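# Load two AA batteries into a remote's battery bay

## Task

Seat both AA batteries in the open battery compartment of the remote control, each with correct polarity and pressed fully home against its spring. The remote itself may be moved. The batteries must stay seated by themselves once the robot lets go, and nothing the robot is touching at the end may drop more than about a fingernail's width when released. No object may be knocked or placed off the table.

## Robot and tools

Robot: two xArm7-style arms, left_arm and right_arm, each with seven revolute joints and a parallel two-finger gripper. The scene frame has its origin on the table top midway between the arms, +z up, +x out over the table, and left_arm on the +y side. The arm names do not refer to image sides. Base of left_arm: (+0.058, +0.429, 0) m, quat_wxyz (+1.000, 0, 0, -0.021); base of right_arm: (-0.035, -0.320, 0) m, quat_wxyz (+0.997, 0, 0, -0.076).

Gripper frame: fingers extend along the gripper's +z and close along its y. end_effector_position (link pinch) sits between the pads when closed, roughly 2 cm short of the fingertips; closing pushes the tips about 10 mm further along +z. Reported hand positions can be off, more so when an arm is stretched out.

execute_actions: argument actions is a list holding zero or one item, plus optional boolean pictures.
- Empty list: no command, returns the state with camera pictures.
- Motion item: {"rows": [...], "steps": n}, n from 4 to 15 (default 15), each step 1/30 s. Every row is applied for one step; if rows run out, the final row repeats. Up to 15 rows.
- Wait item: {"steps": n} with no rows, n up to 300; it returns when n steps have passed since the previous result, and your reply time is counted in them.
Each row is one flat list of 16 numbers covering both arms, even if one arm stays still: left_arm's 7 joint targets then its opening, then right_arm's 7 joint targets then its opening. Joint values are absolute target angles in radians, in the same order as the Joint positions line: waist (-6.283 to 6.283), shoulder (-2.059 to 2.094), upper arm roll (-6.283 to 6.283), elbow (-0.192 to 3.927), forearm roll (-6.283 to 6.283), wrist pitch (-1.693 to 3.142), wrist roll (-6.283 to 6.283). The opening is an absolute value from -1 (shut) to +1 (fully open, 0.084 m pad gap). A call is rejected, and nothing is sent, if a target exceeds a range end by more than 0.010 rad and is further out than the joint's last reported angle. True ends can differ by up to 0.010 rad; targets beyond them are clipped and reported as "joint sent to its limit" (possibly about an earlier action). Its absence does not prove there is room left.

Motion limits: targets advance at most 3.14 rad/s, with 0.16 s of acceleration, and an arm's joints are slowed together to arrive at once. Per step, each target stays within 0.623 rad of the measured angle, and if the gripper would land more than 70 mm from where it is, the whole arm's targets are pulled back. So large moves take several calls.

Each result is captured 4 steps before the action finishes; those last steps run afterwards. Arms keep heading for the last row sent until motion settles or a step is HELD; fingers still moving finish their motion.

Result lines: a state line per arm with end_effector_position (m), end_effector_quat_wxyz and linear/angular velocities in the scene frame; Joint positions and Joint velocities per arm (7 joints in rad, rad/s, then pad gap in m, m/s); grip_measured, the measured opening on the command scale; joint torques (drive output, with offset, scale and noise, non-zero even in free air). "joint command not followed" means the clearance check altered or blocked targets on some steps; the rest of the row still ran. HELD marks steps where some or all of your row was not sent. MOTOR HOT appears from 65 °C; at 80 °C an OVER-TEMPERATURE FAULT brakes that arm until it cools. A TORQUE FAULT (contact torque at a joint's load limit: waist and shoulder 47, upper arm roll, elbow, forearm roll 28.2, wrist pitch and wrist roll 18.8 N m, held weight included) stops the arm, backs the joint off, holds 10 s and drops the rest of the call.

Gripping: to hold something, command an opening well below grip_measured; lower means harder squeeze, up to about 24 N per pad for objects up to ~6 cm. Fast closing can overshoot the force. Resending grip_measured gives a light hold. Brief tugs on held parts or pushes on loose objects may occur.

zoom_image: camera (cam_head_left, cam_head_right, cam_left_wrist, cam_right_wrist) and region [x0, y0, x1, y1] in that camera's pixels, origin top-left, at most 504 by 504; returns a magnified crop of its latest image. All cameras are 504x504; calibration (pinhole plus radial, K, D, T_world_to_cam) is supplied, with small per-scene errors. Wrist camera poses follow the reported joints.

read_manual: optional section "licences"; returns URDF licence text only.

finished_scene: argument scene, the integer number of the scene being closed; irreversible, grades it and moves on. Replying without any tool call ends everything.

Avoid: dropping or slipping parts, slamming, hard pushes, the arms colliding or pressing on each other (can end the scene), and anything leaving the table. Prefer smooth, economical motion.

Each tool is called after "Emit:" in YAML: its name, and indented under it one key for each argument.

## Session

Emit:
execute_actions:
  actions: []

Scene clock: 0.00 s of 5800.00 s.
left_arm: end_effector_position=(+0.4550, +0.4116, +0.2486) grip_measured=+1.00 end_effector_quat_wxyz=(-0.000, +1.000, -0.023, -0.003) end_effector_velocity=(-0.000, -0.000, -0.000) end_effector_angular_velocity=(-0.001, +0.000, +0.001) | right_arm: end_effector_position=(+0.0651, +0.1485, +0.2671) grip_measured=+1.00 end_effector_quat_wxyz=(-0.431, +0.665, -0.359, +0.493) end_effector_velocity=(-0.000, +0.000, -0.000) end_effector_angular_velocity=(+0.000, +0.001, +0.001)
Joint positions: left_arm=[-0.002 -0.252  0.     0.915  0.001  1.173  0.002  0.084] | right_arm=[ 0.228 -1.433  1.526  0.778  0.024  0.632  2.7    0.084]
Joint velocities: left_arm=[ 0.001 -0.    -0.    -0.    -0.001  0.     0.    -0.   ] | right_arm=[ 0.001  0.     0.     0.     0.001  0.    -0.    -0.   ]
Joint torques (N m, as the arm reports them, + toward a larger angle): no reading
Motor temperatures (°C, as the motors report them): left_arm=[35 34 39 34 40 35 39] | right_arm=[36 38 38 38 40 40 42]

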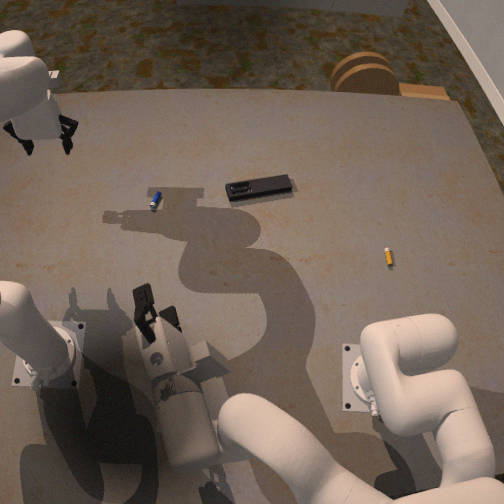

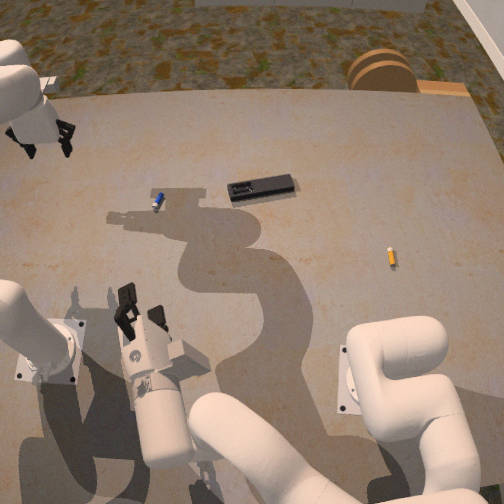

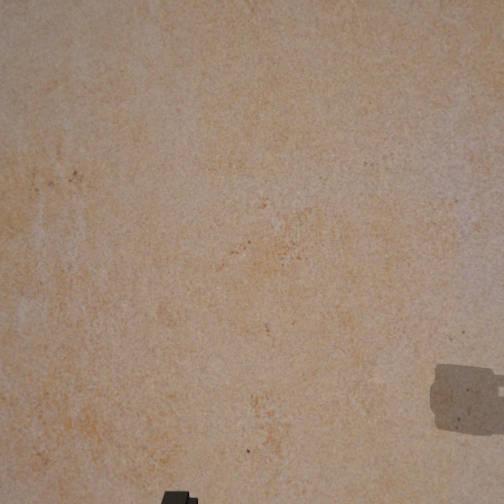

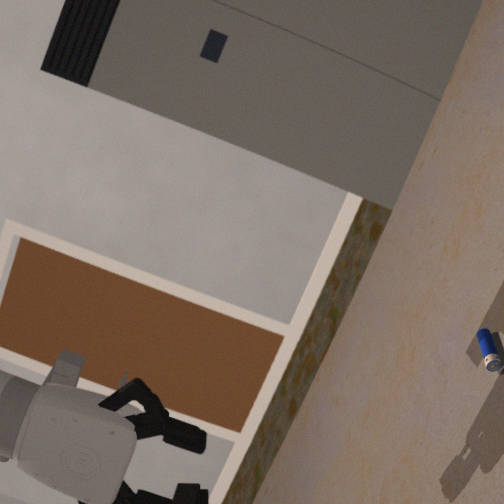

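Emit:
zoom_image:
  camera: "cam_head_left"
  region: [210, 160, 310, 220]

Emit:
zoom_image:
  camera: "cam_head_left"
  region: [130, 180, 180, 220]

Emit:
zoom_image:
  camera: "cam_head_left"
  region: [365, 238, 415, 278]

Region (210, 160, 310, 220) of cam_head_left's 504x504 image, scaled by 5.040, with more detail than that image has; it fills the top 302 rows of this view, and the rest is white.

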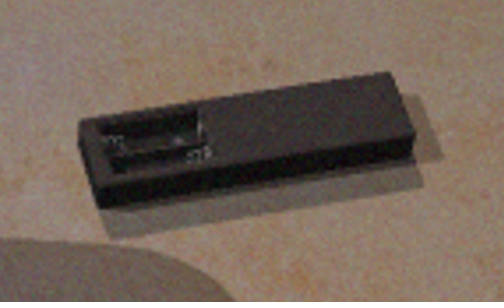

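Region (130, 180, 180, 220) of cam_head_left's 504x504 image, scaled by 10.080, with more detail than that image has; it fills the top 403 rows of this view, and the rest is white.

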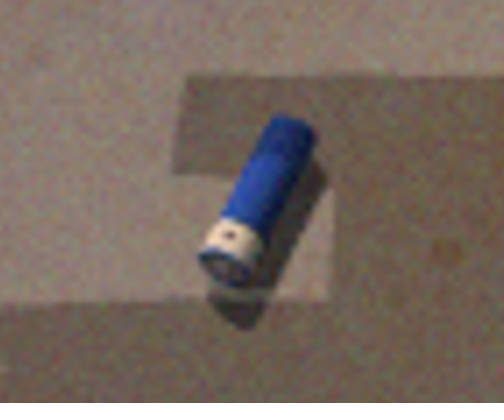

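Region (365, 238, 415, 278) of cam_head_left's 504x504 image, scaled by 10.080, with more detail than that image has; it fills the top 403 rows of this view, and the rest is white.

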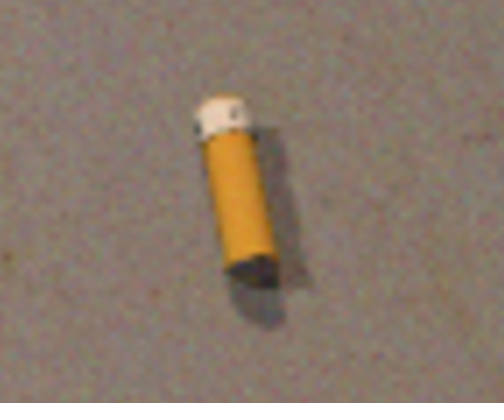

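Emit:
execute_actions:
  actions:
    - {"rows":[[-0.002,-0.252,0,0.915,0,1.173,0,1,-0.122,-0.379,0,0.505,0,0.884,-0.228,1]],"steps":15}

Emit:
execute_actions:
  actions:
    - {"steps":30}

Scene clock: 3.97 s of 5800.00 s.
left_arm: end_effector_position=(+0.4550, +0.4112, +0.2486) grip_measured=+1.00 end_effector_quat_wxyz=(-0.000, +1.000, -0.022, -0.003) end_effector_velocity=(-0.000, +0.000, -0.000) end_effector_angular_velocity=(-0.000, +0.000, +0.001) | right_arm: end_effector_position=(+0.2042, +0.0331, +0.3060) grip_measured=+1.00 end_effector_quat_wxyz=(-0.264, +0.680, -0.506, +0.460) end_effector_velocity=(+0.397, -0.449, +0.008) end_effector_angular_velocity=(-0.148, +1.277, -0.880)
Joint positions: left_arm=[-0.002 -0.252  0.     0.915  0.     1.173  0.     0.084] | right_arm=[ 0.091 -1.147  1.238  0.673  0.014  0.73   2.412  0.084]
Joint velocities: left_arm=[ 0.001 -0.    -0.    -0.    -0.     0.    -0.     0.   ] | right_arm=[-0.395  1.032 -1.036 -0.312 -0.025  0.279 -1.022 -0.   ]
Joint torques (N m, as the arm reports them, + toward a larger angle): left_arm=[ -2.12 -11.34   0.36  11.55   0.58  -1.     0.19] | right_arm=[  2.22   6.4  -18.7    5.52   0.96  -1.24   0.24]
Motor temperatures (°C, as the motors report them): left_arm=[35 35 39 35 40 35 39] | right_arm=[36 38 39 38 40 40 42]
Steps of this call (steps 1 to 90: nothing new was sent; then 0.60 s passed at rest; steps 91 to 101: the first 11 steps of this action). Readings (joint positions):
91: left_arm=[-0.002 -0.252 0.000 0.915 0.001 1.173 0.002] | right_arm=[0.228 -1.433 1.525 0.778 0.024 0.632 2.699]
92: left_arm=[-0.002 -0.252 0.000 0.915 0.001 1.173 0.001] | right_arm=[0.225 -1.426 1.520 0.776 0.023 0.635 2.690]
94: left_arm=[-0.002 -0.252 -0.000 0.915 0.000 1.173 0.000] | right_arm=[0.198 -1.371 1.470 0.758 0.021 0.656 2.634]
98: left_arm=[-0.002 -0.252 -0.000 0.915 0.000 1.173 0.000] | right_arm=[0.133 -1.247 1.340 0.705 0.017 0.701 2.512]
101: the state above

Scene clock: 4.97 s of 5800.00 s.
left_arm: end_effector_position=(+0.4550, +0.4112, +0.2486) grip_measured=+1.00 end_effector_quat_wxyz=(-0.000, +1.000, -0.022, -0.003) end_effector_velocity=(-0.000, -0.000, -0.000) end_effector_angular_velocity=(-0.001, +0.001, -0.000) | right_arm: end_effector_position=(+0.2912, -0.3956, +0.1589) grip_measured=+1.00 end_effector_quat_wxyz=(+0.006, +0.897, -0.443, +0.017) end_effector_velocity=(-0.078, -0.128, -0.086) end_effector_angular_velocity=(+0.170, +0.309, +2.632)
Joint positions: left_arm=[-0.002 -0.252  0.     0.915 -0.     1.173 -0.     0.084] | right_arm=[-0.117 -0.401  0.052  0.508  0.     0.88   0.696  0.084]
Joint velocities: left_arm=[-0.     0.    -0.    -0.001 -0.001 -0.     0.    -0.   ] | right_arm=[-0.051  0.204 -0.47  -0.041 -0.005  0.04  -3.116  0.   ]
Joint torques (N m, as the arm reports them, + toward a larger angle): left_arm=[ -1.62 -11.3    0.47  11.62   0.6   -0.87   0.09] | right_arm=[  4.04 -10.6    3.7   12.12   0.42  -2.53  -0.52]
Motor temperatures (°C, as the motors report them): left_arm=[35 35 39 35 40 35 39] | right_arm=[36 38 39 38 40 40 42]
Kept back: nothing.
Steps of this call (steps 1 to 4: the last 4 steps of your previous action; steps 5 to 30: the robot went on to your last target). Readings (joint positions):
1: left_arm=[-0.002 -0.252 0.000 0.915 0.000 1.173 0.000] | right_arm=[0.078 -1.112 1.204 0.662 0.014 0.739 2.377]
2: left_arm=[-0.002 -0.252 0.000 0.915 0.000 1.173 0.000] | right_arm=[0.066 -1.076 1.168 0.653 0.013 0.748 2.342]
4: left_arm=[-0.002 -0.252 0.000 0.915 0.000 1.173 0.000] | right_arm=[0.043 -1.003 1.095 0.635 0.011 0.764 2.269]
8: left_arm=[-0.002 -0.252 0.000 0.915 0.000 1.173 0.000] | right_arm=[0.003 -0.855 0.940 0.604 0.009 0.793 2.115]
30: the state above

Now the left arm to view.

Emit:
execute_actions:
  actions:
    - {"rows":[[-0.805,0.399,0,1.4135,0,1.0146,0,1,-0.122,-0.379,0,0.505,0,0.884,-0.228,1]],"steps":15}

Emit:
execute_actions:
  actions:
    - {"steps":25}
  pictures: true

Scene clock: 5.43 s of 5800.00 s.
left_arm: end_effector_position=(+0.5051, +0.2517, +0.2195) grip_measured=+1.00 end_effector_quat_wxyz=(-0.000, +0.982, -0.187, -0.000) end_effector_velocity=(+0.006, -0.590, -0.125) end_effector_angular_velocity=(+0.000, +0.008, -1.133) | right_arm: end_effector_position=(+0.2828, -0.4093, +0.1501) grip_measured=+1.00 end_effector_quat_wxyz=(+0.000, +1.000, -0.024, +0.000) end_effector_velocity=(-0.000, -0.001, -0.000) end_effector_angular_velocity=(+0.002, +0.001, +0.023)
Joint positions: left_arm=[-0.336  0.043  0.001  1.142  0.     1.101  0.     0.084] | right_arm=[-0.122 -0.379  0.001  0.505  0.     0.884 -0.226  0.084]
Joint velocities: left_arm=[-1.106  0.834 -0.028  0.627 -0.002 -0.2    0.    -0.   ] | right_arm=[-0.001  0.002 -0.004  0.001  0.    -0.    -0.027  0.   ]
Joint torques (N m, as the arm reports them, + toward a larger angle): left_arm=[ -2.3  -16.9   -0.34  10.88   0.48  -0.91   0.16] | right_arm=[ 0.36 -9.25 -0.07 11.3   0.51 -1.76  0.  ]
Motor temperatures (°C, as the motors report them): left_arm=[35 35 39 36 40 35 39] | right_arm=[36 38 39 38 40 40 42]
Steps of this call (steps 1 to 3: the robot went on to your last target; steps 4 to 14: the first 11 steps of this action). Readings (joint positions):
4: left_arm=[-0.003 -0.252 0.000 0.915 0.000 1.173 -0.000] | right_arm=[-0.120 -0.386 0.017 0.506 0.000 0.883 0.278]
5: left_arm=[-0.010 -0.245 0.002 0.922 0.000 1.171 -0.000] | right_arm=[-0.120 -0.385 0.013 0.506 0.000 0.883 0.174]
7: left_arm=[-0.069 -0.185 0.010 0.974 0.001 1.155 -0.000] | right_arm=[-0.121 -0.382 0.007 0.506 0.000 0.883 -0.024]
11: left_arm=[-0.224 -0.042 0.002 1.078 0.000 1.121 -0.000] | right_arm=[-0.122 -0.380 0.001 0.505 0.000 0.884 -0.214]
14: the state above

Scene clock: 6.27 s of 5800.00 s.
left_arm: end_effector_position=(+0.4363, +0.0025, +0.1506) grip_measured=+1.00 end_effector_quat_wxyz=(-0.000, +0.912, -0.410, +0.000) end_effector_velocity=(-0.029, -0.023, -0.008) end_effector_angular_velocity=(+0.001, +0.022, -0.062) | right_arm: end_effector_position=(+0.2826, -0.4096, +0.1499) grip_measured=+1.00 end_effector_quat_wxyz=(-0.000, +1.000, -0.023, +0.000) end_effector_velocity=(-0.000, +0.000, -0.000) end_effector_angular_velocity=(+0.000, +0.001, +0.001)
Joint positions: left_arm=[-0.803  0.398  0.001  1.413  0.     1.015 -0.     0.084] | right_arm=[-0.122 -0.379  0.     0.505  0.     0.884 -0.228  0.084]
Joint velocities: left_arm=[-0.027  0.011 -0.037 -0.003 -0.001  0.     0.001 -0.   ] | right_arm=[ 0.001  0.     0.    -0.001  0.    -0.    -0.001  0.   ]
Joint torques (N m, as the arm reports them, + toward a larger angle): left_arm=[  0.2  -21.82   1.01  11.37   0.68  -1.     0.08] | right_arm=[ 0.37 -9.19 -0.01 11.32  0.46 -1.78 -0.32]
Motor temperatures (°C, as the motors report them): left_arm=[36 35 39 36 40 35 39] | right_arm=[36 38 39 39 40 40 42]
Kept back: nothing.
Steps of this call (steps 1 to 4: the last 4 steps of your previous action; steps 5 to 25: the robot went on to your last target). Readings (joint positions):
1: left_arm=[-0.372 0.070 -0.000 1.163 -0.000 1.094 0.000] | right_arm=[-0.122 -0.379 0.001 0.505 0.000 0.884 -0.227]
2: left_arm=[-0.408 0.098 -0.000 1.184 -0.000 1.087 0.000] | right_arm=[-0.122 -0.379 0.000 0.505 0.000 0.884 -0.227]
4: left_arm=[-0.479 0.151 -0.001 1.224 -0.000 1.075 0.000] | right_arm=[-0.122 -0.379 0.000 0.505 0.000 0.884 -0.227]
8: left_arm=[-0.616 0.255 -0.001 1.304 -0.000 1.049 0.000] | right_arm=[-0.122 -0.379 0.000 0.505 0.000 0.884 -0.228]
25: the state above
camera_calibration (this result's frames):
cam_left_wrist: T_world_to_cam=[[-0.741852, -0.67055, 0.00435171, 0.355792], [-0.670549, 0.741777, -0.0114386, 0.362765], [0.00444219, -0.0114038, -0.999925, 0.279322], [0, 0, 0, 1]] pos_world=[0.505956, -0.0273288, 0.281903]
cam_right_wrist: T_world_to_cam=[[-0.0620356, -0.99796, 0.0150685, -0.363047], [-0.998, 0.0618405, -0.0130839, 0.376317], [0.0121254, -0.0158501, -0.999801, 0.272983], [0, 0, 0, 1]] pos_world=[0.349733, -0.381251, 0.283323]

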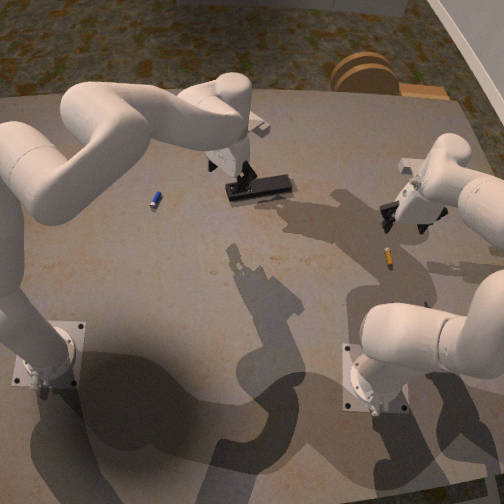

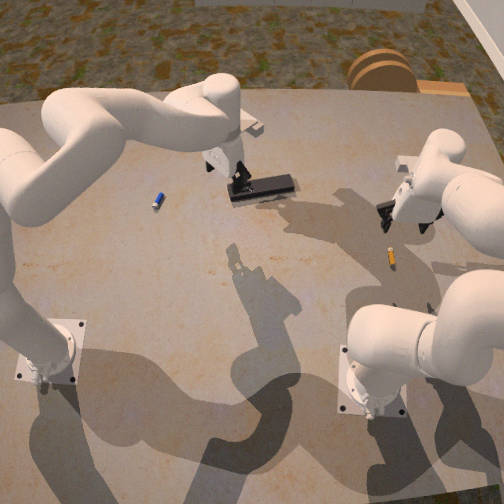

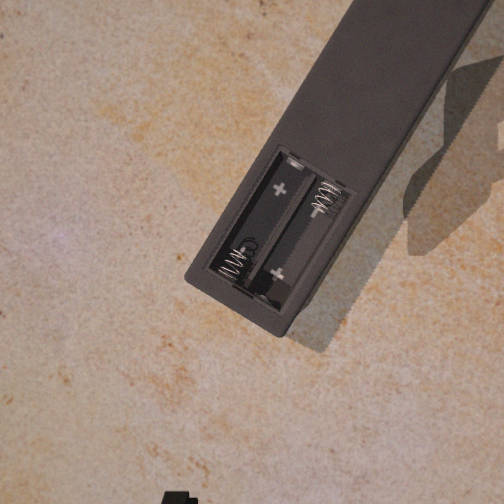

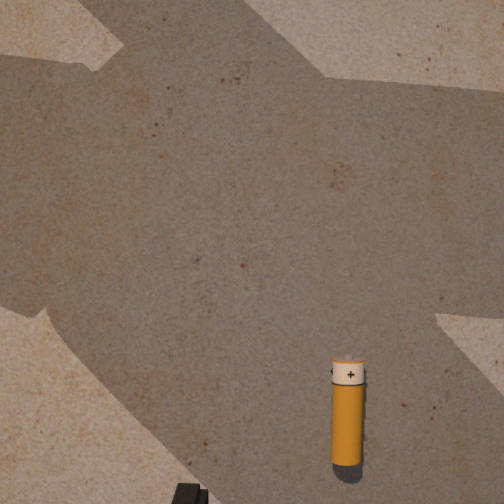

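Emit:
zoom_image:
  camera: "cam_left_wrist"
  region: [170, 130, 380, 340]

Region (170, 130, 380, 340) of cam_left_wrist's 504x504 image, scaled by 2.400, with more detail than that image has.

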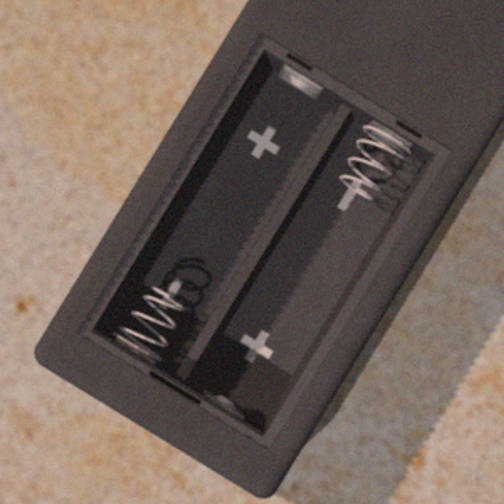

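Emit:
execute_actions:
  actions:
    - {"rows":[[-0.486,0.144,0,1.058,0,0.914,0,1,-0.1765,-0.18,0,0.4036,0,0.5834,-0.2665,1]],"steps":15}

Emit:
execute_actions:
  actions:
    - {"rows":[[-0.486,0.144,0,1.058,0,0.914,0,1,-0.1765,-0.0081,0,0.3839,0,0.392,-0.2665,1]],"steps":15}
  pictures: true

Scene clock: 14.33 s of 5800.00 s.
left_arm: end_effector_position=(+0.4810, +0.1690, +0.1513) grip_measured=+1.00 end_effector_quat_wxyz=(-0.000, +0.962, -0.272, +0.000) end_effector_velocity=(+0.047, +0.489, -0.013) end_effector_angular_velocity=(+0.025, +0.015, +0.886) | right_arm: end_effector_position=(+0.2730, -0.4255, +0.0682) grip_measured=+1.00 end_effector_quat_wxyz=(-0.001, +0.999, -0.032, -0.004) end_effector_velocity=(+0.077, -0.021, +0.055) end_effector_angular_velocity=(-0.076, -0.215, +0.023)
Joint positions: left_arm=[-0.513  0.167  0.004  1.091  0.     0.924 -0.     0.084] | right_arm=[-0.177 -0.178 -0.     0.401 -0.     0.587 -0.266  0.084]
Joint velocities: left_arm=[ 0.796 -0.626  0.089 -0.857  0.001 -0.205 -0.002 -0.   ] | right_arm=[ 0.004 -0.048  0.014  0.102 -0.    -0.078 -0.006  0.   ]
Joint torques (N m, as the arm reports them, + toward a larger angle): left_arm=[-21.1  -11.79  -5.99  13.4    0.3   -1.18   0.25] | right_arm=[  0.49 -11.07  -0.04   9.32   0.46  -1.25  -0.38]
Motor temperatures (°C, as the motors report them): left_arm=[36 35 40 37 40 35 39] | right_arm=[36 38 39 40 40 40 42]
Steps of this call (steps 1 to 30: the robot went on to your last target; steps 31 to 100: nothing new was sent; then 4.37 s passed at rest; steps 101 to 111: the first 11 steps of this action). Readings (joint positions):
101: left_arm=[-0.805 0.399 -0.000 1.413 -0.000 1.014 0.000] | right_arm=[-0.122 -0.379 0.000 0.505 0.000 0.883 -0.228]
102: left_arm=[-0.799 0.394 -0.003 1.405 -0.000 1.011 0.000] | right_arm=[-0.123 -0.374 0.000 0.503 0.000 0.874 -0.229]
104: left_arm=[-0.750 0.351 -0.013 1.343 -0.000 0.993 0.000] | right_arm=[-0.136 -0.332 0.001 0.484 0.000 0.802 -0.238]
108: left_arm=[-0.612 0.246 0.003 1.201 0.000 0.954 -0.000] | right_arm=[-0.173 -0.189 -0.001 0.404 -0.000 0.610 -0.263]
111: the state above

Scene clock: 14.83 s of 5800.00 s.
left_arm: end_effector_position=(+0.4797, +0.1822, +0.1501) grip_measured=+1.00 end_effector_quat_wxyz=(-0.000, +0.965, -0.261, -0.000) end_effector_velocity=(-0.000, -0.000, +0.000) end_effector_angular_velocity=(-0.000, -0.001, +0.001) | right_arm: end_effector_position=(+0.2754, -0.4261, +0.0220) grip_measured=+1.00 end_effector_quat_wxyz=(-0.000, +1.000, -0.031, -0.000) end_effector_velocity=(+0.038, -0.014, +0.027) end_effector_angular_velocity=(-0.034, -0.102, -0.006)
Joint positions: left_arm=[-0.487  0.144 -0.     1.058 -0.     0.914  0.     0.084] | right_arm=[-0.176 -0.008  0.     0.384 -0.     0.393 -0.266  0.084]
Joint velocities: left_arm=[ 0.002 -0.002 -0.003 -0.001  0.     0.    -0.002  0.   ] | right_arm=[-0.001 -0.035 -0.003  0.047  0.001 -0.025  0.001  0.   ]
Joint torques (N m, as the arm reports them, + toward a larger angle): left_arm=[ -2.2  -17.14   0.18  10.94   0.68  -0.97   0.13] | right_arm=[  0.52 -11.71  -0.31   7.07   0.39  -1.68  -0.39]
Motor temperatures (°C, as the motors report them): left_arm=[36 35 40 37 40 35 39] | right_arm=[36 38 39 40 40 40 42]
Steps of this call (steps 1 to 4: the last 4 steps of your previous action; steps 5 to 15: the first 11 steps of this action). Readings (joint positions):
5: left_arm=[-0.486 0.144 -0.001 1.059 -0.000 0.914 0.000] | right_arm=[-0.176 -0.181 0.000 0.405 -0.000 0.583 -0.266]
6: left_arm=[-0.489 0.145 -0.005 1.059 -0.000 0.914 0.000] | right_arm=[-0.176 -0.175 0.000 0.405 -0.000 0.573 -0.266]
8: left_arm=[-0.490 0.145 -0.006 1.059 -0.000 0.914 0.000] | right_arm=[-0.176 -0.117 -0.000 0.401 0.000 0.503 -0.266]
12: left_arm=[-0.487 0.145 -0.001 1.059 -0.000 0.914 0.000] | right_arm=[-0.176 -0.007 0.000 0.378 -0.000 0.400 -0.266]
15: the state above
camera_calibration (this result's frames):
cam_left_wrist: T_world_to_cam=[[-0.49677, -0.86787, 0.00472657, 0.42679], [-0.867855, 0.496703, -0.0107206, 0.397744], [0.00695637, -0.00942764, -0.999931, 0.279163], [0, 0, 0, 1]] pos_world=[0.555259, 0.17547, 0.281391]
cam_right_wrist: T_world_to_cam=[[-0.0779237, -0.996848, 0.0148872, -0.373219], [-0.996897, 0.0777424, -0.0123876, 0.374964], [0.0111912, -0.0158063, -0.999812, 0.145154], [0, 0, 0, 1]] pos_world=[0.343094, -0.398899, 0.155328]

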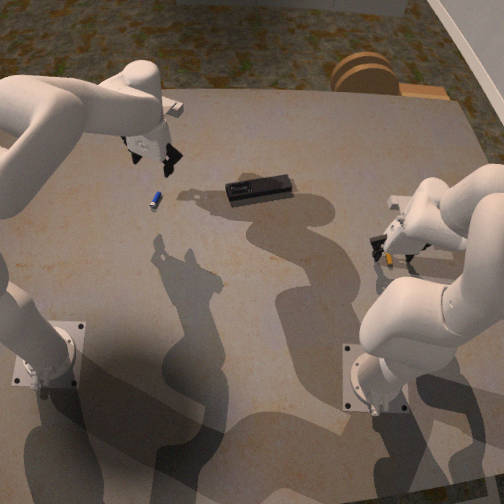

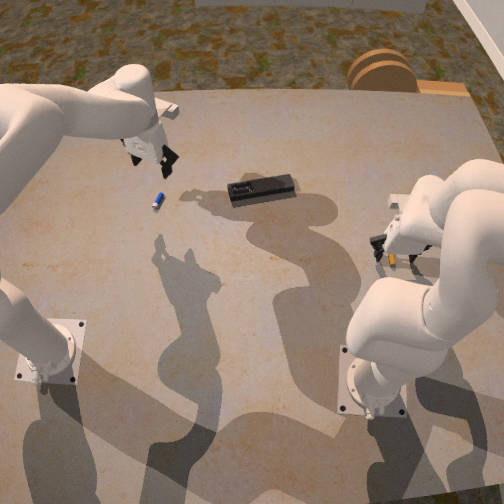

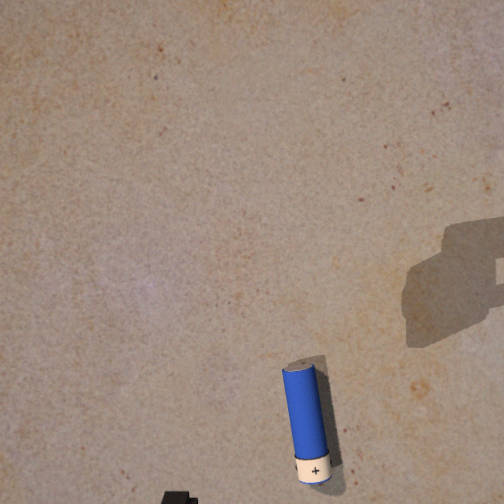

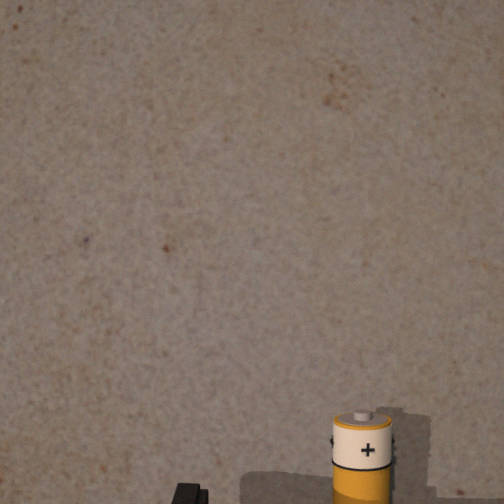

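Emit:
execute_actions:
  actions:
    - {"rows":[[-0.486,0.144,0,1.058,0,0.914,0,1,-0.1765,-0.0081,0,0.3839,0,0.392,-0.2665,0.5],[-0.486,0.144,0,1.058,0,0.914,0,1,-0.1765,-0.0081,0,0.3839,0,0.392,-0.2665,0.2],[-0.486,0.144,0,1.058,0,0.914,0,1,-0.1765,-0.0081,0,0.3839,0,0.392,-0.2665,-0.1],[-0.486,0.144,0,1.058,0,0.914,0,1,-0.1765,-0.0081,0,0.3839,0,0.392,-0.2665,-0.4],[-0.486,0.144,0,1.058,0,0.914,0,1,-0.1765,-0.0081,0,0.3839,0,0.392,-0.2665,-0.5]],"steps":15}

Emit:
execute_actions:
  actions:
    - {"rows":[[-0.486,0.144,0,1.058,0,0.914,0,1,-0.1765,-0.0081,0,0.3839,0,0.392,-0.2665,-0.55],[-0.486,0.144,0,1.058,0,0.914,0,1,-0.1765,-0.0081,0,0.3839,0,0.392,-0.2665,-0.6],[-0.486,0.144,0,1.058,0,0.914,0,1,-0.1765,-0.0081,0,0.3839,0,0.392,-0.2665,-0.65],[-0.486,0.144,0,1.058,0,0.914,0,1,-0.1765,-0.0081,0,0.3839,0,0.392,-0.2665,-0.7],[-0.486,0.144,0,1.058,0,0.914,0,1,-0.1765,-0.0081,0,0.3839,0,0.392,-0.2665,-0.75],[-0.486,0.144,0,1.058,0,0.914,0,1,-0.1765,-0.0081,0,0.3839,0,0.392,-0.2665,-0.8]],"steps":15}

Scene clock: 15.93 s of 5800.00 s.
left_arm: end_effector_position=(+0.4798, +0.1825, +0.1502) grip_measured=+1.00 end_effector_quat_wxyz=(-0.000, +0.965, -0.261, +0.000) end_effector_velocity=(-0.000, +0.000, -0.000) end_effector_angular_velocity=(-0.001, +0.001, +0.001) | right_arm: end_effector_position=(+0.2756, -0.4262, +0.0220) grip_measured=-0.51 end_effector_quat_wxyz=(-0.000, +1.000, -0.031, -0.000) end_effector_velocity=(-0.000, +0.000, -0.000) end_effector_angular_velocity=(-0.000, +0.001, -0.000)
Joint positions: left_arm=[-0.486  0.144 -0.     1.058 -0.     0.914 -0.     0.084] | right_arm=[-0.176 -0.008  0.     0.384  0.     0.392 -0.267  0.022]
Joint velocities: left_arm=[ 0.     0.     0.    -0.001 -0.002 -0.     0.001  0.   ] | right_arm=[-0.001  0.     0.001 -0.    -0.001 -0.     0.001 -0.061]
Joint torques (N m, as the arm reports them, + toward a larger angle): left_arm=[ -1.87 -17.45   0.19  10.99   0.56  -0.93   0.22] | right_arm=[  0.46 -12.56  -0.28   7.93   0.36  -1.79  -0.32]
Motor temperatures (°C, as the motors report them): left_arm=[36 35 40 37 40 35 39] | right_arm=[36 38 39 40 40 40 42]
Steps of this call (steps 1 to 4: the last 4 steps of your previous action; steps 5 to 15: the robot went on to your last target; steps 16 to 22: nothing new was sent; steps 23 to 33: the first 11 steps of this action). Readings (joint positions):
23: left_arm=[-0.486 0.144 -0.000 1.058 -0.000 0.914 -0.000] | right_arm=[-0.176 -0.008 0.000 0.384 -0.000 0.392 -0.267]
24: left_arm=[-0.486 0.144 -0.000 1.058 -0.000 0.914 0.000] | right_arm=[-0.177 -0.008 -0.000 0.384 0.000 0.392 -0.266]
26: left_arm=[-0.486 0.144 -0.000 1.058 -0.000 0.914 0.000] | right_arm=[-0.177 -0.008 -0.000 0.384 -0.000 0.392 -0.266]
30: left_arm=[-0.486 0.144 -0.000 1.058 0.000 0.914 0.000] | right_arm=[-0.177 -0.008 0.000 0.384 -0.000 0.392 -0.266]
33: the state above

Scene clock: 16.43 s of 5800.00 s.
left_arm: end_effector_position=(+0.4798, +0.1825, +0.1502) grip_measured=+1.00 end_effector_quat_wxyz=(-0.000, +0.965, -0.261, +0.000) end_effector_velocity=(-0.001, -0.000, -0.000) end_effector_angular_velocity=(+0.000, +0.001, -0.001) | right_arm: end_effector_position=(+0.2756, -0.4262, +0.0220) grip_measured=-0.69 end_effector_quat_wxyz=(+0.000, +1.000, -0.031, +0.000) end_effector_velocity=(+0.000, +0.000, +0.000) end_effector_angular_velocity=(+0.000, -0.000, +0.001)
Joint positions: left_arm=[-0.486  0.144 -0.     1.058  0.     0.914  0.     0.084] | right_arm=[-0.177 -0.008 -0.     0.384 -0.     0.392 -0.266  0.014]
Joint velocities: left_arm=[-0.001 -0.001  0.    -0.002 -0.    -0.     0.     0.   ] | right_arm=[ 0.    -0.    -0.    -0.     0.001 -0.    -0.001  0.   ]
Joint torques (N m, as the arm reports them, + toward a larger angle): left_arm=[ -1.76 -17.11   0.19  10.81   0.56  -0.98   0.18] | right_arm=[  0.35 -12.57  -0.15   7.94   0.42  -1.79  -0.37]
Motor temperatures (°C, as the motors report them): left_arm=[36 35 40 37 40 35 39] | right_arm=[36 38 39 40 40 40 42]
Steps of this call (steps 1 to 4: the last 4 steps of your previous action; steps 5 to 15: the first 11 steps of this action). Readings (joint positions):
5: left_arm=[-0.486 0.144 -0.000 1.058 0.000 0.914 0.000] | right_arm=[-0.177 -0.008 -0.000 0.384 -0.000 0.392 -0.266]
6: left_arm=[-0.486 0.144 -0.000 1.058 0.000 0.914 -0.000] | right_arm=[-0.177 -0.008 -0.000 0.384 -0.000 0.392 -0.266]
8: left_arm=[-0.486 0.144 -0.000 1.058 0.000 0.914 0.000] | right_arm=[-0.177 -0.008 -0.000 0.384 0.000 0.392 -0.266]
12: left_arm=[-0.486 0.144 0.000 1.058 -0.000 0.914 -0.000] | right_arm=[-0.177 -0.008 -0.000 0.384 -0.000 0.392 -0.266]
15: the state above

Emit:
execute_actions:
  actions:
    - {"rows":[[-0.477,0.2497,0,0.9339,0,0.6842,-0.143,1,-0.1765,-0.18,0,0.4036,0,0.5834,-0.2665,-0.85]],"steps":10}

Emit:
execute_actions:
  actions:
    - {"rows":[[-0.477,0.3601,0,0.9194,0,0.5593,-0.143,1,1.066,0.2043,0,0.9054,0,0.7011,-1.126,-0.85]],"steps":15}
  pictures: true

Scene clock: 17.13 s of 5800.00 s.
left_arm: end_effector_position=(+0.4755, +0.1885, +0.0905) grip_measured=+1.00 end_effector_quat_wxyz=(+0.001, +0.979, -0.205, +0.002) end_effector_velocity=(-0.198, +0.157, -0.588) end_effector_angular_velocity=(+0.260, +0.453, +0.787) | right_arm: end_effector_position=(+0.2773, -0.4268, +0.0631) grip_measured=-0.69 end_effector_quat_wxyz=(+0.001, +1.000, -0.031, +0.002) end_effector_velocity=(+0.095, -0.036, +0.305) end_effector_angular_velocity=(-0.111, -0.330, -0.013)
Joint positions: left_arm=[-0.479  0.222 -0.     0.966  0.     0.74  -0.108  0.084] | right_arm=[-0.176 -0.153 -0.     0.401  0.     0.551 -0.267  0.014]
Joint velocities: left_arm=[ 0.057  0.733  0.019 -0.871 -0.002 -1.082 -0.709 -0.   ] | right_arm=[-0.004 -0.881 -0.009  0.224  0.001  0.757 -0.     0.   ]
Joint torques (N m, as the arm reports them, + toward a larger angle): left_arm=[ -2.67 -25.48   0.09  13.6    0.59  -0.63   0.56] | right_arm=[ 0.79  3.83  0.32  5.21  0.42 -2.43 -0.36]
Motor temperatures (°C, as the motors report them): left_arm=[36 35 40 37 40 35 39] | right_arm=[36 38 39 40 40 40 42]
Steps of this call (steps 1 to 4: the last 4 steps of your previous action; steps 5 to 15: the robot went on to your last target; steps 16 to 21: the first 6 steps of this action). Readings (joint positions):
16: left_arm=[-0.486 0.144 -0.000 1.058 -0.000 0.913 -0.001] | right_arm=[-0.177 -0.009 -0.000 0.384 0.000 0.393 -0.266]
17: left_arm=[-0.486 0.147 -0.000 1.055 0.000 0.903 -0.006] | right_arm=[-0.176 -0.015 0.000 0.384 0.000 0.402 -0.266]
19: left_arm=[-0.483 0.172 -0.001 1.025 0.000 0.832 -0.050] | right_arm=[-0.176 -0.072 0.000 0.388 -0.000 0.472 -0.267]
21: the state above

Scene clock: 17.63 s of 5800.00 s.
left_arm: end_effector_position=(+0.4716, +0.1923, +0.0227) grip_measured=+1.00 end_effector_quat_wxyz=(+0.000, +0.982, -0.187, +0.001) end_effector_velocity=(+0.045, -0.029, +0.051) end_effector_angular_velocity=(-0.074, -0.127, -0.005) | right_arm: end_effector_position=(+0.3644, -0.2958, +0.0798) grip_measured=-0.69 end_effector_quat_wxyz=(+0.000, +0.937, +0.349, +0.000) end_effector_velocity=(+0.133, +0.549, +0.012) end_effector_angular_velocity=(+0.000, -0.002, +2.484)
Joint positions: left_arm=[-0.477  0.359  0.     0.921  0.     0.559 -0.143  0.084] | right_arm=[ 0.213  0.016  0.     0.658 -0.     0.642 -0.652  0.014]
Joint velocities: left_arm=[-0.002 -0.059 -0.004  0.067 -0.    -0.022 -0.001  0.   ] | right_arm=[ 1.333  0.457  0.016  0.599  0.     0.139 -1.135 -0.   ]
Joint torques (N m, as the arm reports them, + toward a larger angle): left_arm=[ -2.18 -16.32   0.06   7.84   0.6   -0.55   0.23] | right_arm=[  1.2  -16.23   0.18   8.26   0.44  -1.35  -0.13]
Motor temperatures (°C, as the motors report them): left_arm=[36 35 40 37 40 35 39] | right_arm=[36 38 39 40 40 40 42]
Steps of this call (steps 1 to 4: the last 4 steps of your previous action; steps 5 to 15: the first 11 steps of this action). Readings (joint positions):
5: left_arm=[-0.477 0.253 0.000 0.931 -0.000 0.685 -0.142] | right_arm=[-0.176 -0.180 -0.000 0.403 0.000 0.583 -0.267]
6: left_arm=[-0.477 0.255 -0.000 0.935 0.000 0.674 -0.143] | right_arm=[-0.168 -0.174 -0.002 0.408 0.000 0.586 -0.277]
8: left_arm=[-0.477 0.301 -0.001 0.937 0.000 0.611 -0.143] | right_arm=[-0.105 -0.134 -0.007 0.459 0.000 0.599 -0.344]
12: left_arm=[-0.477 0.366 0.000 0.911 -0.000 0.564 -0.143] | right_arm=[0.079 -0.037 -0.001 0.590 0.000 0.626 -0.525]
15: the state above
camera_calibration (this result's frames):
cam_left_wrist: T_world_to_cam=[[-0.359011, -0.93332, 0.00494677, 0.379766], [-0.93328, 0.35893, -0.0125283, 0.441667], [0.00991736, -0.00911452, -0.999909, 0.150476], [0, 0, 0, 1]] pos_world=[0.547047, 0.197287, 0.154117]
cam_right_wrist: T_world_to_cam=[[0.641718, -0.766789, 0.0152582, -0.431441], [-0.766679, -0.641892, -0.0133374, 0.15755], [0.0200211, -0.00313932, -0.999795, 0.204565], [0, 0, 0, 1]] pos_world=[0.393558, -0.229051, 0.213207]

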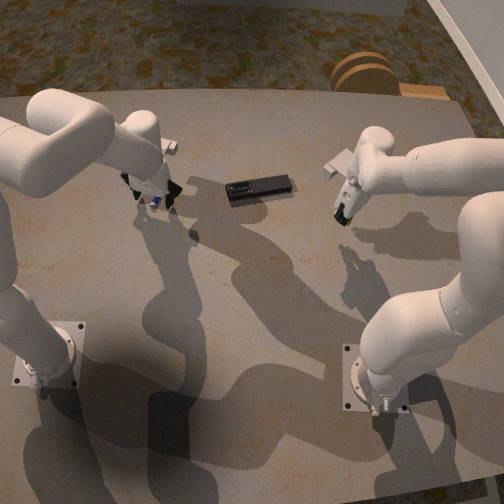

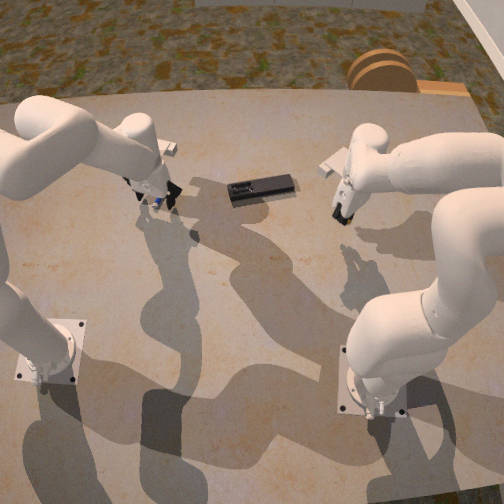

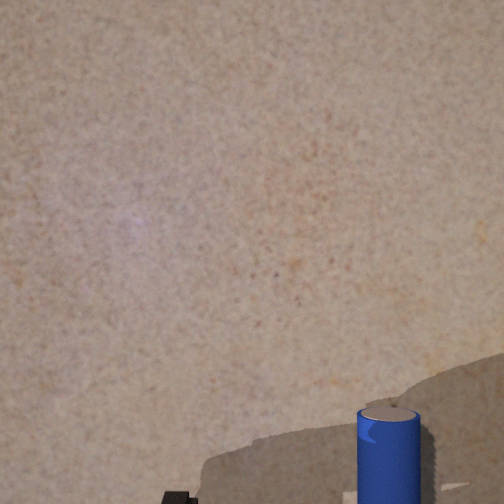

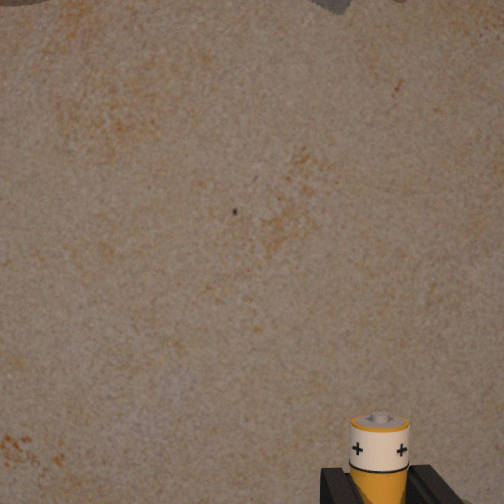

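Emit:
execute_actions:
  actions:
    - {"rows":[[-0.477,0.3601,0,0.9194,0,0.5593,-0.143,0.5,1.066,0.2043,0,0.9054,0,0.7011,-1.126,-0.85],[-0.477,0.3601,0,0.9194,0,0.5593,-0.143,0.2,1.066,0.2043,0,0.9054,0,0.7011,-1.126,-0.85],[-0.477,0.3601,0,0.9194,0,0.5593,-0.143,-0.1,1.066,0.2043,0,0.9054,0,0.7011,-1.126,-0.85],[-0.477,0.3601,0,0.9194,0,0.5593,-0.143,-0.4,1.066,0.2043,0,0.9054,0,0.7011,-1.126,-0.85],[-0.477,0.3601,0,0.9194,0,0.5593,-0.143,-0.5,1.066,0.2043,0,0.9054,0,0.7011,-1.126,-0.85]],"steps":15}

Emit:
execute_actions:
  actions:
    - {"rows":[[-0.477,0.3601,0,0.9194,0,0.5593,-0.143,-0.55,1.066,0.3387,0,0.8849,0,0.5462,-1.126,-0.85],[-0.477,0.3601,0,0.9194,0,0.5593,-0.143,-0.6,1.066,0.3387,0,0.8849,0,0.5462,-1.126,-0.85],[-0.477,0.3601,0,0.9194,0,0.5593,-0.143,-0.65,1.066,0.3387,0,0.8849,0,0.5462,-1.126,-0.85],[-0.477,0.3601,0,0.9194,0,0.5593,-0.143,-0.7,1.066,0.3387,0,0.8849,0,0.5462,-1.126,-0.85],[-0.477,0.3601,0,0.9194,0,0.5593,-0.143,-0.75,1.066,0.3387,0,0.8849,0,0.5462,-1.126,-0.85],[-0.477,0.3601,0,0.9194,0,0.5593,-0.143,-0.85,1.066,0.3387,0,0.8849,0,0.5462,-1.126,-0.85]],"steps":15}

Scene clock: 18.53 s of 5800.00 s.
left_arm: end_effector_position=(+0.4718, +0.1925, +0.0228) grip_measured=-0.52 end_effector_quat_wxyz=(+0.000, +0.982, -0.186, +0.001) end_effector_velocity=(-0.000, -0.000, +0.000) end_effector_angular_velocity=(-0.001, +0.000, +0.002) | right_arm: end_effector_position=(+0.2533, +0.0467, +0.0800) grip_measured=-0.69 end_effector_quat_wxyz=(+0.001, +0.528, +0.850, -0.000) end_effector_velocity=(-0.004, +0.006, +0.002) end_effector_angular_velocity=(+0.007, -0.002, +0.014)
Joint positions: left_arm=[-0.477  0.359  0.     0.92   0.     0.559 -0.143  0.021] | right_arm=[ 1.062  0.204 -0.005  0.905  0.     0.701 -1.126  0.014]
Joint velocities: left_arm=[ 0.001 -0.001 -0.001 -0.    -0.001  0.001 -0.002 -0.001] | right_arm=[ 0.001 -0.001  0.012  0.005  0.001 -0.001 -0.001 -0.   ]
Joint torques (N m, as the arm reports them, + toward a larger angle): left_arm=[ -2.15 -17.19  -0.38   8.38   0.67  -0.83   0.12] | right_arm=[  2.91 -18.96   1.7   10.33   0.4   -1.75  -0.34]
Motor temperatures (°C, as the motors report them): left_arm=[36 35 40 37 40 35 39] | right_arm=[36 38 39 40 40 40 42]
Steps of this call (steps 1 to 4: the last 4 steps of your previous action; steps 5 to 16: the robot went on to your last target; steps 17 to 27: the first 11 steps of this action). Readings (joint positions):
17: left_arm=[-0.477 0.360 -0.000 0.919 -0.000 0.559 -0.143] | right_arm=[0.938 0.179 0.000 0.872 -0.000 0.693 -1.062]
18: left_arm=[-0.477 0.360 -0.000 0.919 0.000 0.559 -0.143] | right_arm=[0.979 0.187 0.000 0.882 -0.000 0.696 -1.082]
20: left_arm=[-0.477 0.360 -0.000 0.919 0.000 0.559 -0.143] | right_arm=[1.046 0.200 0.004 0.900 -0.000 0.699 -1.114]
24: left_arm=[-0.477 0.360 0.000 0.920 0.000 0.559 -0.143] | right_arm=[1.066 0.204 0.001 0.904 -0.000 0.701 -1.125]
27: the state above

Scene clock: 19.03 s of 5800.00 s.
left_arm: end_effector_position=(+0.4715, +0.1925, +0.0226) grip_measured=-0.69 end_effector_quat_wxyz=(+0.000, +0.982, -0.187, +0.001) end_effector_velocity=(-0.000, +0.001, -0.000) end_effector_angular_velocity=(+0.001, +0.001, -0.002) | right_arm: end_effector_position=(+0.2494, +0.0487, +0.0211) grip_measured=-0.69 end_effector_quat_wxyz=(-0.000, +0.524, +0.852, -0.002) end_effector_velocity=(+0.002, +0.003, +0.004) end_effector_angular_velocity=(+0.010, -0.007, +0.001)
Joint positions: left_arm=[-0.477  0.359  0.     0.92   0.     0.559 -0.143  0.014] | right_arm=[ 1.066  0.34  -0.     0.883 -0.     0.547 -1.126  0.014]
Joint velocities: left_arm=[ 0.001  0.     0.    -0.001  0.001  0.     0.002  0.   ] | right_arm=[ 0.    -0.007  0.001  0.003  0.    -0.003 -0.001 -0.   ]
Joint torques (N m, as the arm reports them, + toward a larger angle): left_arm=[ -2.67 -15.53  -0.84   7.35   0.52  -0.58   0.  ] | right_arm=[  0.42 -19.94  -0.41   9.06   0.55  -1.66  -0.38]
Motor temperatures (°C, as the motors report them): left_arm=[36 35 40 37 40 35 39] | right_arm=[36 38 39 40 40 40 42]
Steps of this call (steps 1 to 4: the last 4 steps of your previous action; steps 5 to 15: the first 11 steps of this action). Readings (joint positions):
5: left_arm=[-0.477 0.359 0.000 0.920 0.000 0.559 -0.143] | right_arm=[1.065 0.204 -0.001 0.905 -0.000 0.700 -1.126]
6: left_arm=[-0.477 0.359 0.000 0.920 0.000 0.559 -0.143] | right_arm=[1.065 0.210 -0.000 0.905 0.000 0.691 -1.126]
8: left_arm=[-0.477 0.359 0.000 0.920 0.000 0.559 -0.143] | right_arm=[1.065 0.261 -0.001 0.903 0.000 0.624 -1.126]
12: left_arm=[-0.477 0.359 0.000 0.920 0.000 0.559 -0.143] | right_arm=[1.066 0.338 -0.000 0.885 -0.000 0.550 -1.126]
15: the state above

Emit:
execute_actions:
  actions:
    - {"rows":[[-0.477,0.1531,0,0.9728,0,0.8197,-0.143,-0.85,1.066,0.3387,0,0.8849,0,0.5462,-1.126,-0.65],[-0.477,0.1531,0,0.9728,0,0.8197,-0.143,-0.85,1.066,0.3387,0,0.8849,0,0.5462,-1.126,-0.6],[-0.477,0.1531,0,0.9728,0,0.8197,-0.143,-0.85,1.066,0.3387,0,0.8849,0,0.5462,-1.126,-0.5],[-0.477,0.1531,0,0.9728,0,0.8197,-0.143,-0.85,1.066,0.3387,0,0.8849,0,0.5462,-1.126,-0.4],[-0.477,0.1531,0,0.9728,0,0.8197,-0.143,-0.85,1.066,0.3387,0,0.8849,0,0.5462,-1.126,-0.2],[-0.477,0.1531,0,0.9728,0,0.8197,-0.143,-0.85,1.066,0.3387,0,0.8849,0,0.5462,-1.126,-0.2],[-0.477,0.1531,0,0.9728,0,0.8197,-0.143,-0.85,1.066,0.3387,0,0.8849,0,0.5462,-1.126,-0.2],[-0.477,0.1531,0,0.9728,0,0.8197,-0.143,-0.85,1.066,0.3387,0,0.8849,0,0.5462,-1.126,-0.2],[-0.477,0.1531,0,0.9728,0,0.8197,-3.1416,-0.85,1.066,0.2043,0,0.9054,0,0.7011,-1.126,-0.2]],"steps":15}

Emit:
execute_actions:
  actions:
    - {"rows":[[-0.477,0.1531,0,0.9728,0,0.8197,-3.1416,-0.85,1.066,0.2043,0,0.9054,0,0.7011,-1.126,0.2],[-0.477,0.1531,0,0.9728,0,0.8197,-3.1416,-0.85,1.066,0.2043,0,0.9054,0,0.7011,-1.126,0.2],[-0.477,0.1531,0,0.9728,0,0.8197,-3.1416,-0.85,1.066,0.2043,0,0.9054,0,0.7011,-1.126,0.2],[-0.477,0.1531,0,0.9728,0,0.8197,-3.1416,-0.85,0.4348,0.45,0,1.4219,0,0.95,1.665,1]],"steps":15}

Emit:
execute_actions:
  actions:
    - {"steps":22}
  pictures: true

Scene clock: 20.30 s of 5800.00 s.
left_arm: end_effector_position=(+0.4740, +0.1905, +0.1246) grip_measured=-0.69 end_effector_quat_wxyz=(+0.002, +0.986, -0.169, +0.006) end_effector_velocity=(-0.074, +0.047, -0.099) end_effector_angular_velocity=(+0.136, +0.267, +1.044) | right_arm: end_effector_position=(+0.2479, +0.0471, +0.0306) grip_measured=-0.22 end_effector_quat_wxyz=(-0.001, +0.523, +0.852, -0.006) end_effector_velocity=(-0.042, -0.051, +0.297) end_effector_angular_velocity=(-0.192, +0.148, +0.006)
Joint positions: left_arm=[-0.477  0.148 -0.001  0.978  0.     0.816 -0.179  0.014] | right_arm=[ 1.066  0.315  0.     0.885 -0.     0.583 -1.126  0.035]
Joint velocities: left_arm=[ 0.003  0.09   0.005 -0.13  -0.001  0.079 -1.035 -0.   ] | right_arm=[ 0.002 -0.784  0.003  0.033 -0.001  1.059  0.    -0.   ]
Joint torques (N m, as the arm reports them, + toward a larger angle): left_arm=[ -1.72 -14.72   0.2    9.18   0.58  -0.81  -1.29] | right_arm=[ -0.01 -42.91  -0.81  16.07   0.53  -1.75  -0.32]
Motor temperatures (°C, as the motors report them): left_arm=[36 35 40 37 40 35 39] | right_arm=[36 38 39 40 40 40 42]
Steps of this call (steps 1 to 4: the last 4 steps of your previous action; steps 5 to 15: the robot went on to your last target; steps 16 to 27: nothing new was sent; steps 28 to 38: the first 11 steps of this action). Readings (joint positions):
28: left_arm=[-0.477 0.359 0.000 0.920 0.000 0.560 -0.143] | right_arm=[1.066 0.339 -0.000 0.885 0.000 0.546 -1.126]
29: left_arm=[-0.477 0.355 -0.000 0.920 -0.000 0.570 -0.143] | right_arm=[1.066 0.339 0.000 0.885 -0.000 0.546 -1.126]
31: left_arm=[-0.477 0.311 -0.001 0.923 -0.000 0.642 -0.143] | right_arm=[1.066 0.339 0.000 0.885 0.000 0.546 -1.126]
35: left_arm=[-0.477 0.166 -0.001 0.973 -0.000 0.795 -0.143] | right_arm=[1.066 0.339 -0.000 0.885 0.000 0.546 -1.126]
38: the state above

Scene clock: 20.80 s of 5800.00 s.
left_arm: end_effector_position=(+0.4708, +0.1927, +0.1197) grip_measured=-0.69 end_effector_quat_wxyz=(-0.000, +0.853, +0.522, -0.000) end_effector_velocity=(+0.000, -0.001, +0.001) end_effector_angular_velocity=(-0.001, -0.003, +3.128) | right_arm: end_effector_position=(+0.3525, +0.0089, +0.0954) grip_measured=+1.00 end_effector_quat_wxyz=(+0.000, +0.698, +0.716, +0.002) end_effector_velocity=(+0.465, -0.255, +0.074) end_effector_angular_velocity=(+0.029, -0.014, -2.279)
Joint positions: left_arm=[-0.477  0.153  0.     0.973 -0.     0.82  -1.617  0.014] | right_arm=[ 0.855  0.289  0.     1.078 -0.     0.784 -0.893  0.084]
Joint velocities: left_arm=[-0.001 -0.002  0.     0.001 -0.002 -0.    -3.127  0.   ] | right_arm=[-0.998  0.392  0.022  0.809  0.001  0.388  1.301  0.   ]
Joint torques (N m, as the arm reports them, + toward a larger angle): left_arm=[ -2.11 -17.07   0.38  10.57   0.75  -0.82   0.23] | right_arm=[  1.18 -21.6    0.11  10.34   0.56  -2.01  -0.26]
Motor temperatures (°C, as the motors report them): left_arm=[36 35 40 37 40 35 39] | right_arm=[36 38 39 40 40 40 42]
Steps of this call (steps 1 to 4: the last 4 steps of your previous action; steps 5 to 15: the first 11 steps of this action). Readings (joint positions):
5: left_arm=[-0.477 0.157 0.000 0.969 -0.000 0.820 -0.574] | right_arm=[1.066 0.198 -0.000 0.914 0.000 0.695 -1.126]
6: left_arm=[-0.477 0.156 0.000 0.970 -0.000 0.820 -0.677] | right_arm=[1.066 0.199 -0.000 0.911 0.000 0.698 -1.126]
8: left_arm=[-0.477 0.155 0.000 0.972 -0.000 0.820 -0.885] | right_arm=[1.065 0.204 0.000 0.905 -0.000 0.701 -1.125]
12: left_arm=[-0.477 0.154 0.000 0.973 -0.000 0.820 -1.303] | right_arm=[0.962 0.250 0.009 0.993 -0.000 0.745 -1.014]
15: the state above

Scene clock: 21.53 s of 5800.00 s.
left_arm: end_effector_position=(+0.4709, +0.1927, +0.1200) grip_measured=-0.69 end_effector_quat_wxyz=(-0.000, +0.257, +0.966, +0.000) end_effector_velocity=(+0.000, +0.001, +0.000) end_effector_angular_velocity=(+0.001, -0.001, +0.006) | right_arm: end_effector_position=(+0.5222, -0.1535, +0.1286) grip_measured=+1.00 end_effector_quat_wxyz=(-0.006, +0.947, -0.322, +0.008) end_effector_velocity=(+0.012, -0.016, +0.004) end_effector_angular_velocity=(+0.064, +0.019, -3.161)
Joint positions: left_arm=[-0.477  0.153  0.     0.973  0.     0.82  -3.141  0.014] | right_arm=[0.441 0.448 0.002 1.418 0.    0.948 0.945 0.084]
Joint velocities: left_arm=[ 0.001 -0.    -0.    -0.     0.002 -0.    -0.006  0.   ] | right_arm=[-0.035  0.015  0.002  0.034  0.     0.015  3.128 -0.   ]
Joint torques (N m, as the arm reports them, + toward a larger angle): left_arm=[ -1.79 -16.84   0.09  10.48   0.53  -0.89   0.17] | right_arm=[  0.44 -24.4   -0.8   11.62   0.46  -2.07  -0.35]
Motor temperatures (°C, as the motors report them): left_arm=[36 35 40 37 40 35 39] | right_arm=[36 38 39 40 40 40 42]
Kept back: nothing.
Steps of this call (steps 1 to 4: the last 4 steps of your previous action; steps 5 to 22: the robot went on to your last target). Readings (joint positions):
1: left_arm=[-0.477 0.153 0.000 0.973 -0.000 0.820 -1.721] | right_arm=[0.822 0.302 0.001 1.105 -0.000 0.797 -0.848]
2: left_arm=[-0.477 0.153 0.000 0.973 -0.000 0.820 -1.826] | right_arm=[0.790 0.314 0.001 1.131 0.000 0.810 -0.800]
4: left_arm=[-0.477 0.153 -0.000 0.973 -0.000 0.820 -2.035] | right_arm=[0.727 0.338 -0.001 1.182 -0.000 0.834 -0.698]
8: left_arm=[-0.477 0.153 -0.000 0.973 -0.000 0.820 -2.454] | right_arm=[0.613 0.381 -0.001 1.275 -0.000 0.879 -0.446]
22: the state above
camera_calibration (this result's frames):
cam_left_wrist: T_world_to_cam=[[0.489105, 0.872212, 0.00472221, -0.367889], [0.872196, -0.489037, -0.0108075, -0.244932], [-0.00711708, 0.00940468, -0.99993, 0.25219], [0, 0, 0, 1]] pos_world=[0.39536, 0.198725, 0.251263]
cam_right_wrist: T_world_to_cam=[[-0.62124, -0.783616, -0.00274871, 0.234823], [-0.783343, 0.621109, -0.0244381, 0.57453], [0.0208573, -0.0130287, -0.999698, 0.248727], [0, 0, 0, 1]] pos_world=[0.590748, -0.169595, 0.263338]

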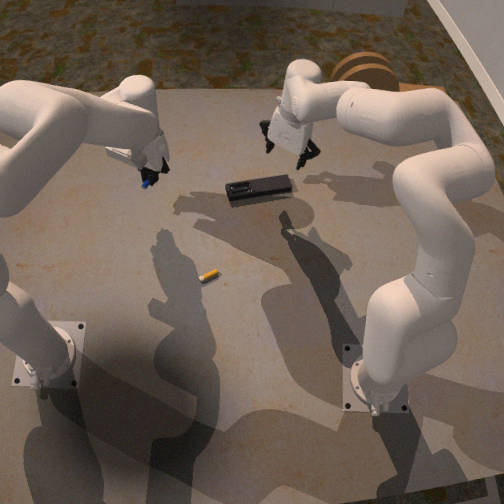

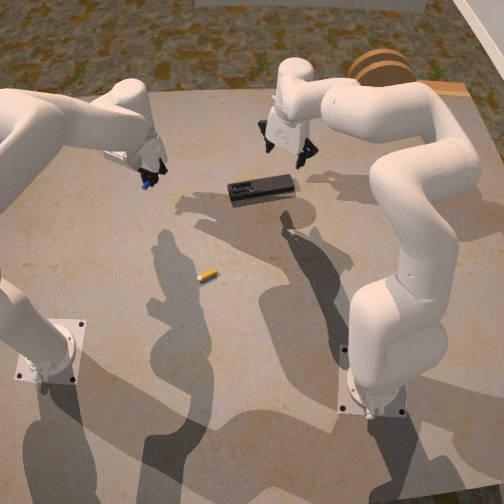

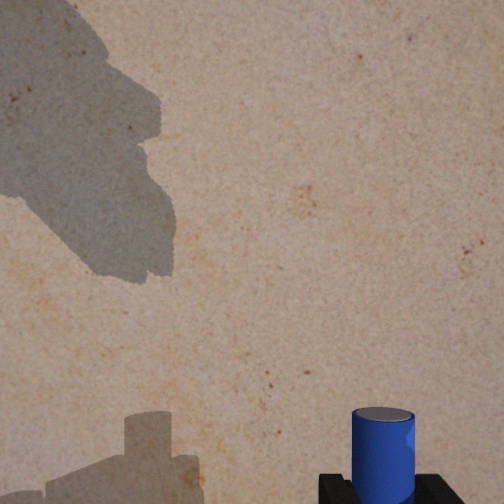

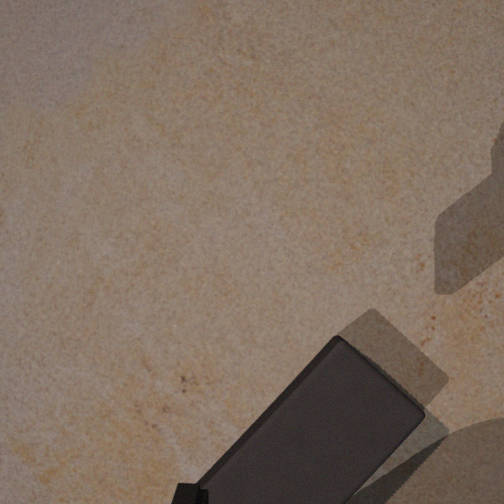

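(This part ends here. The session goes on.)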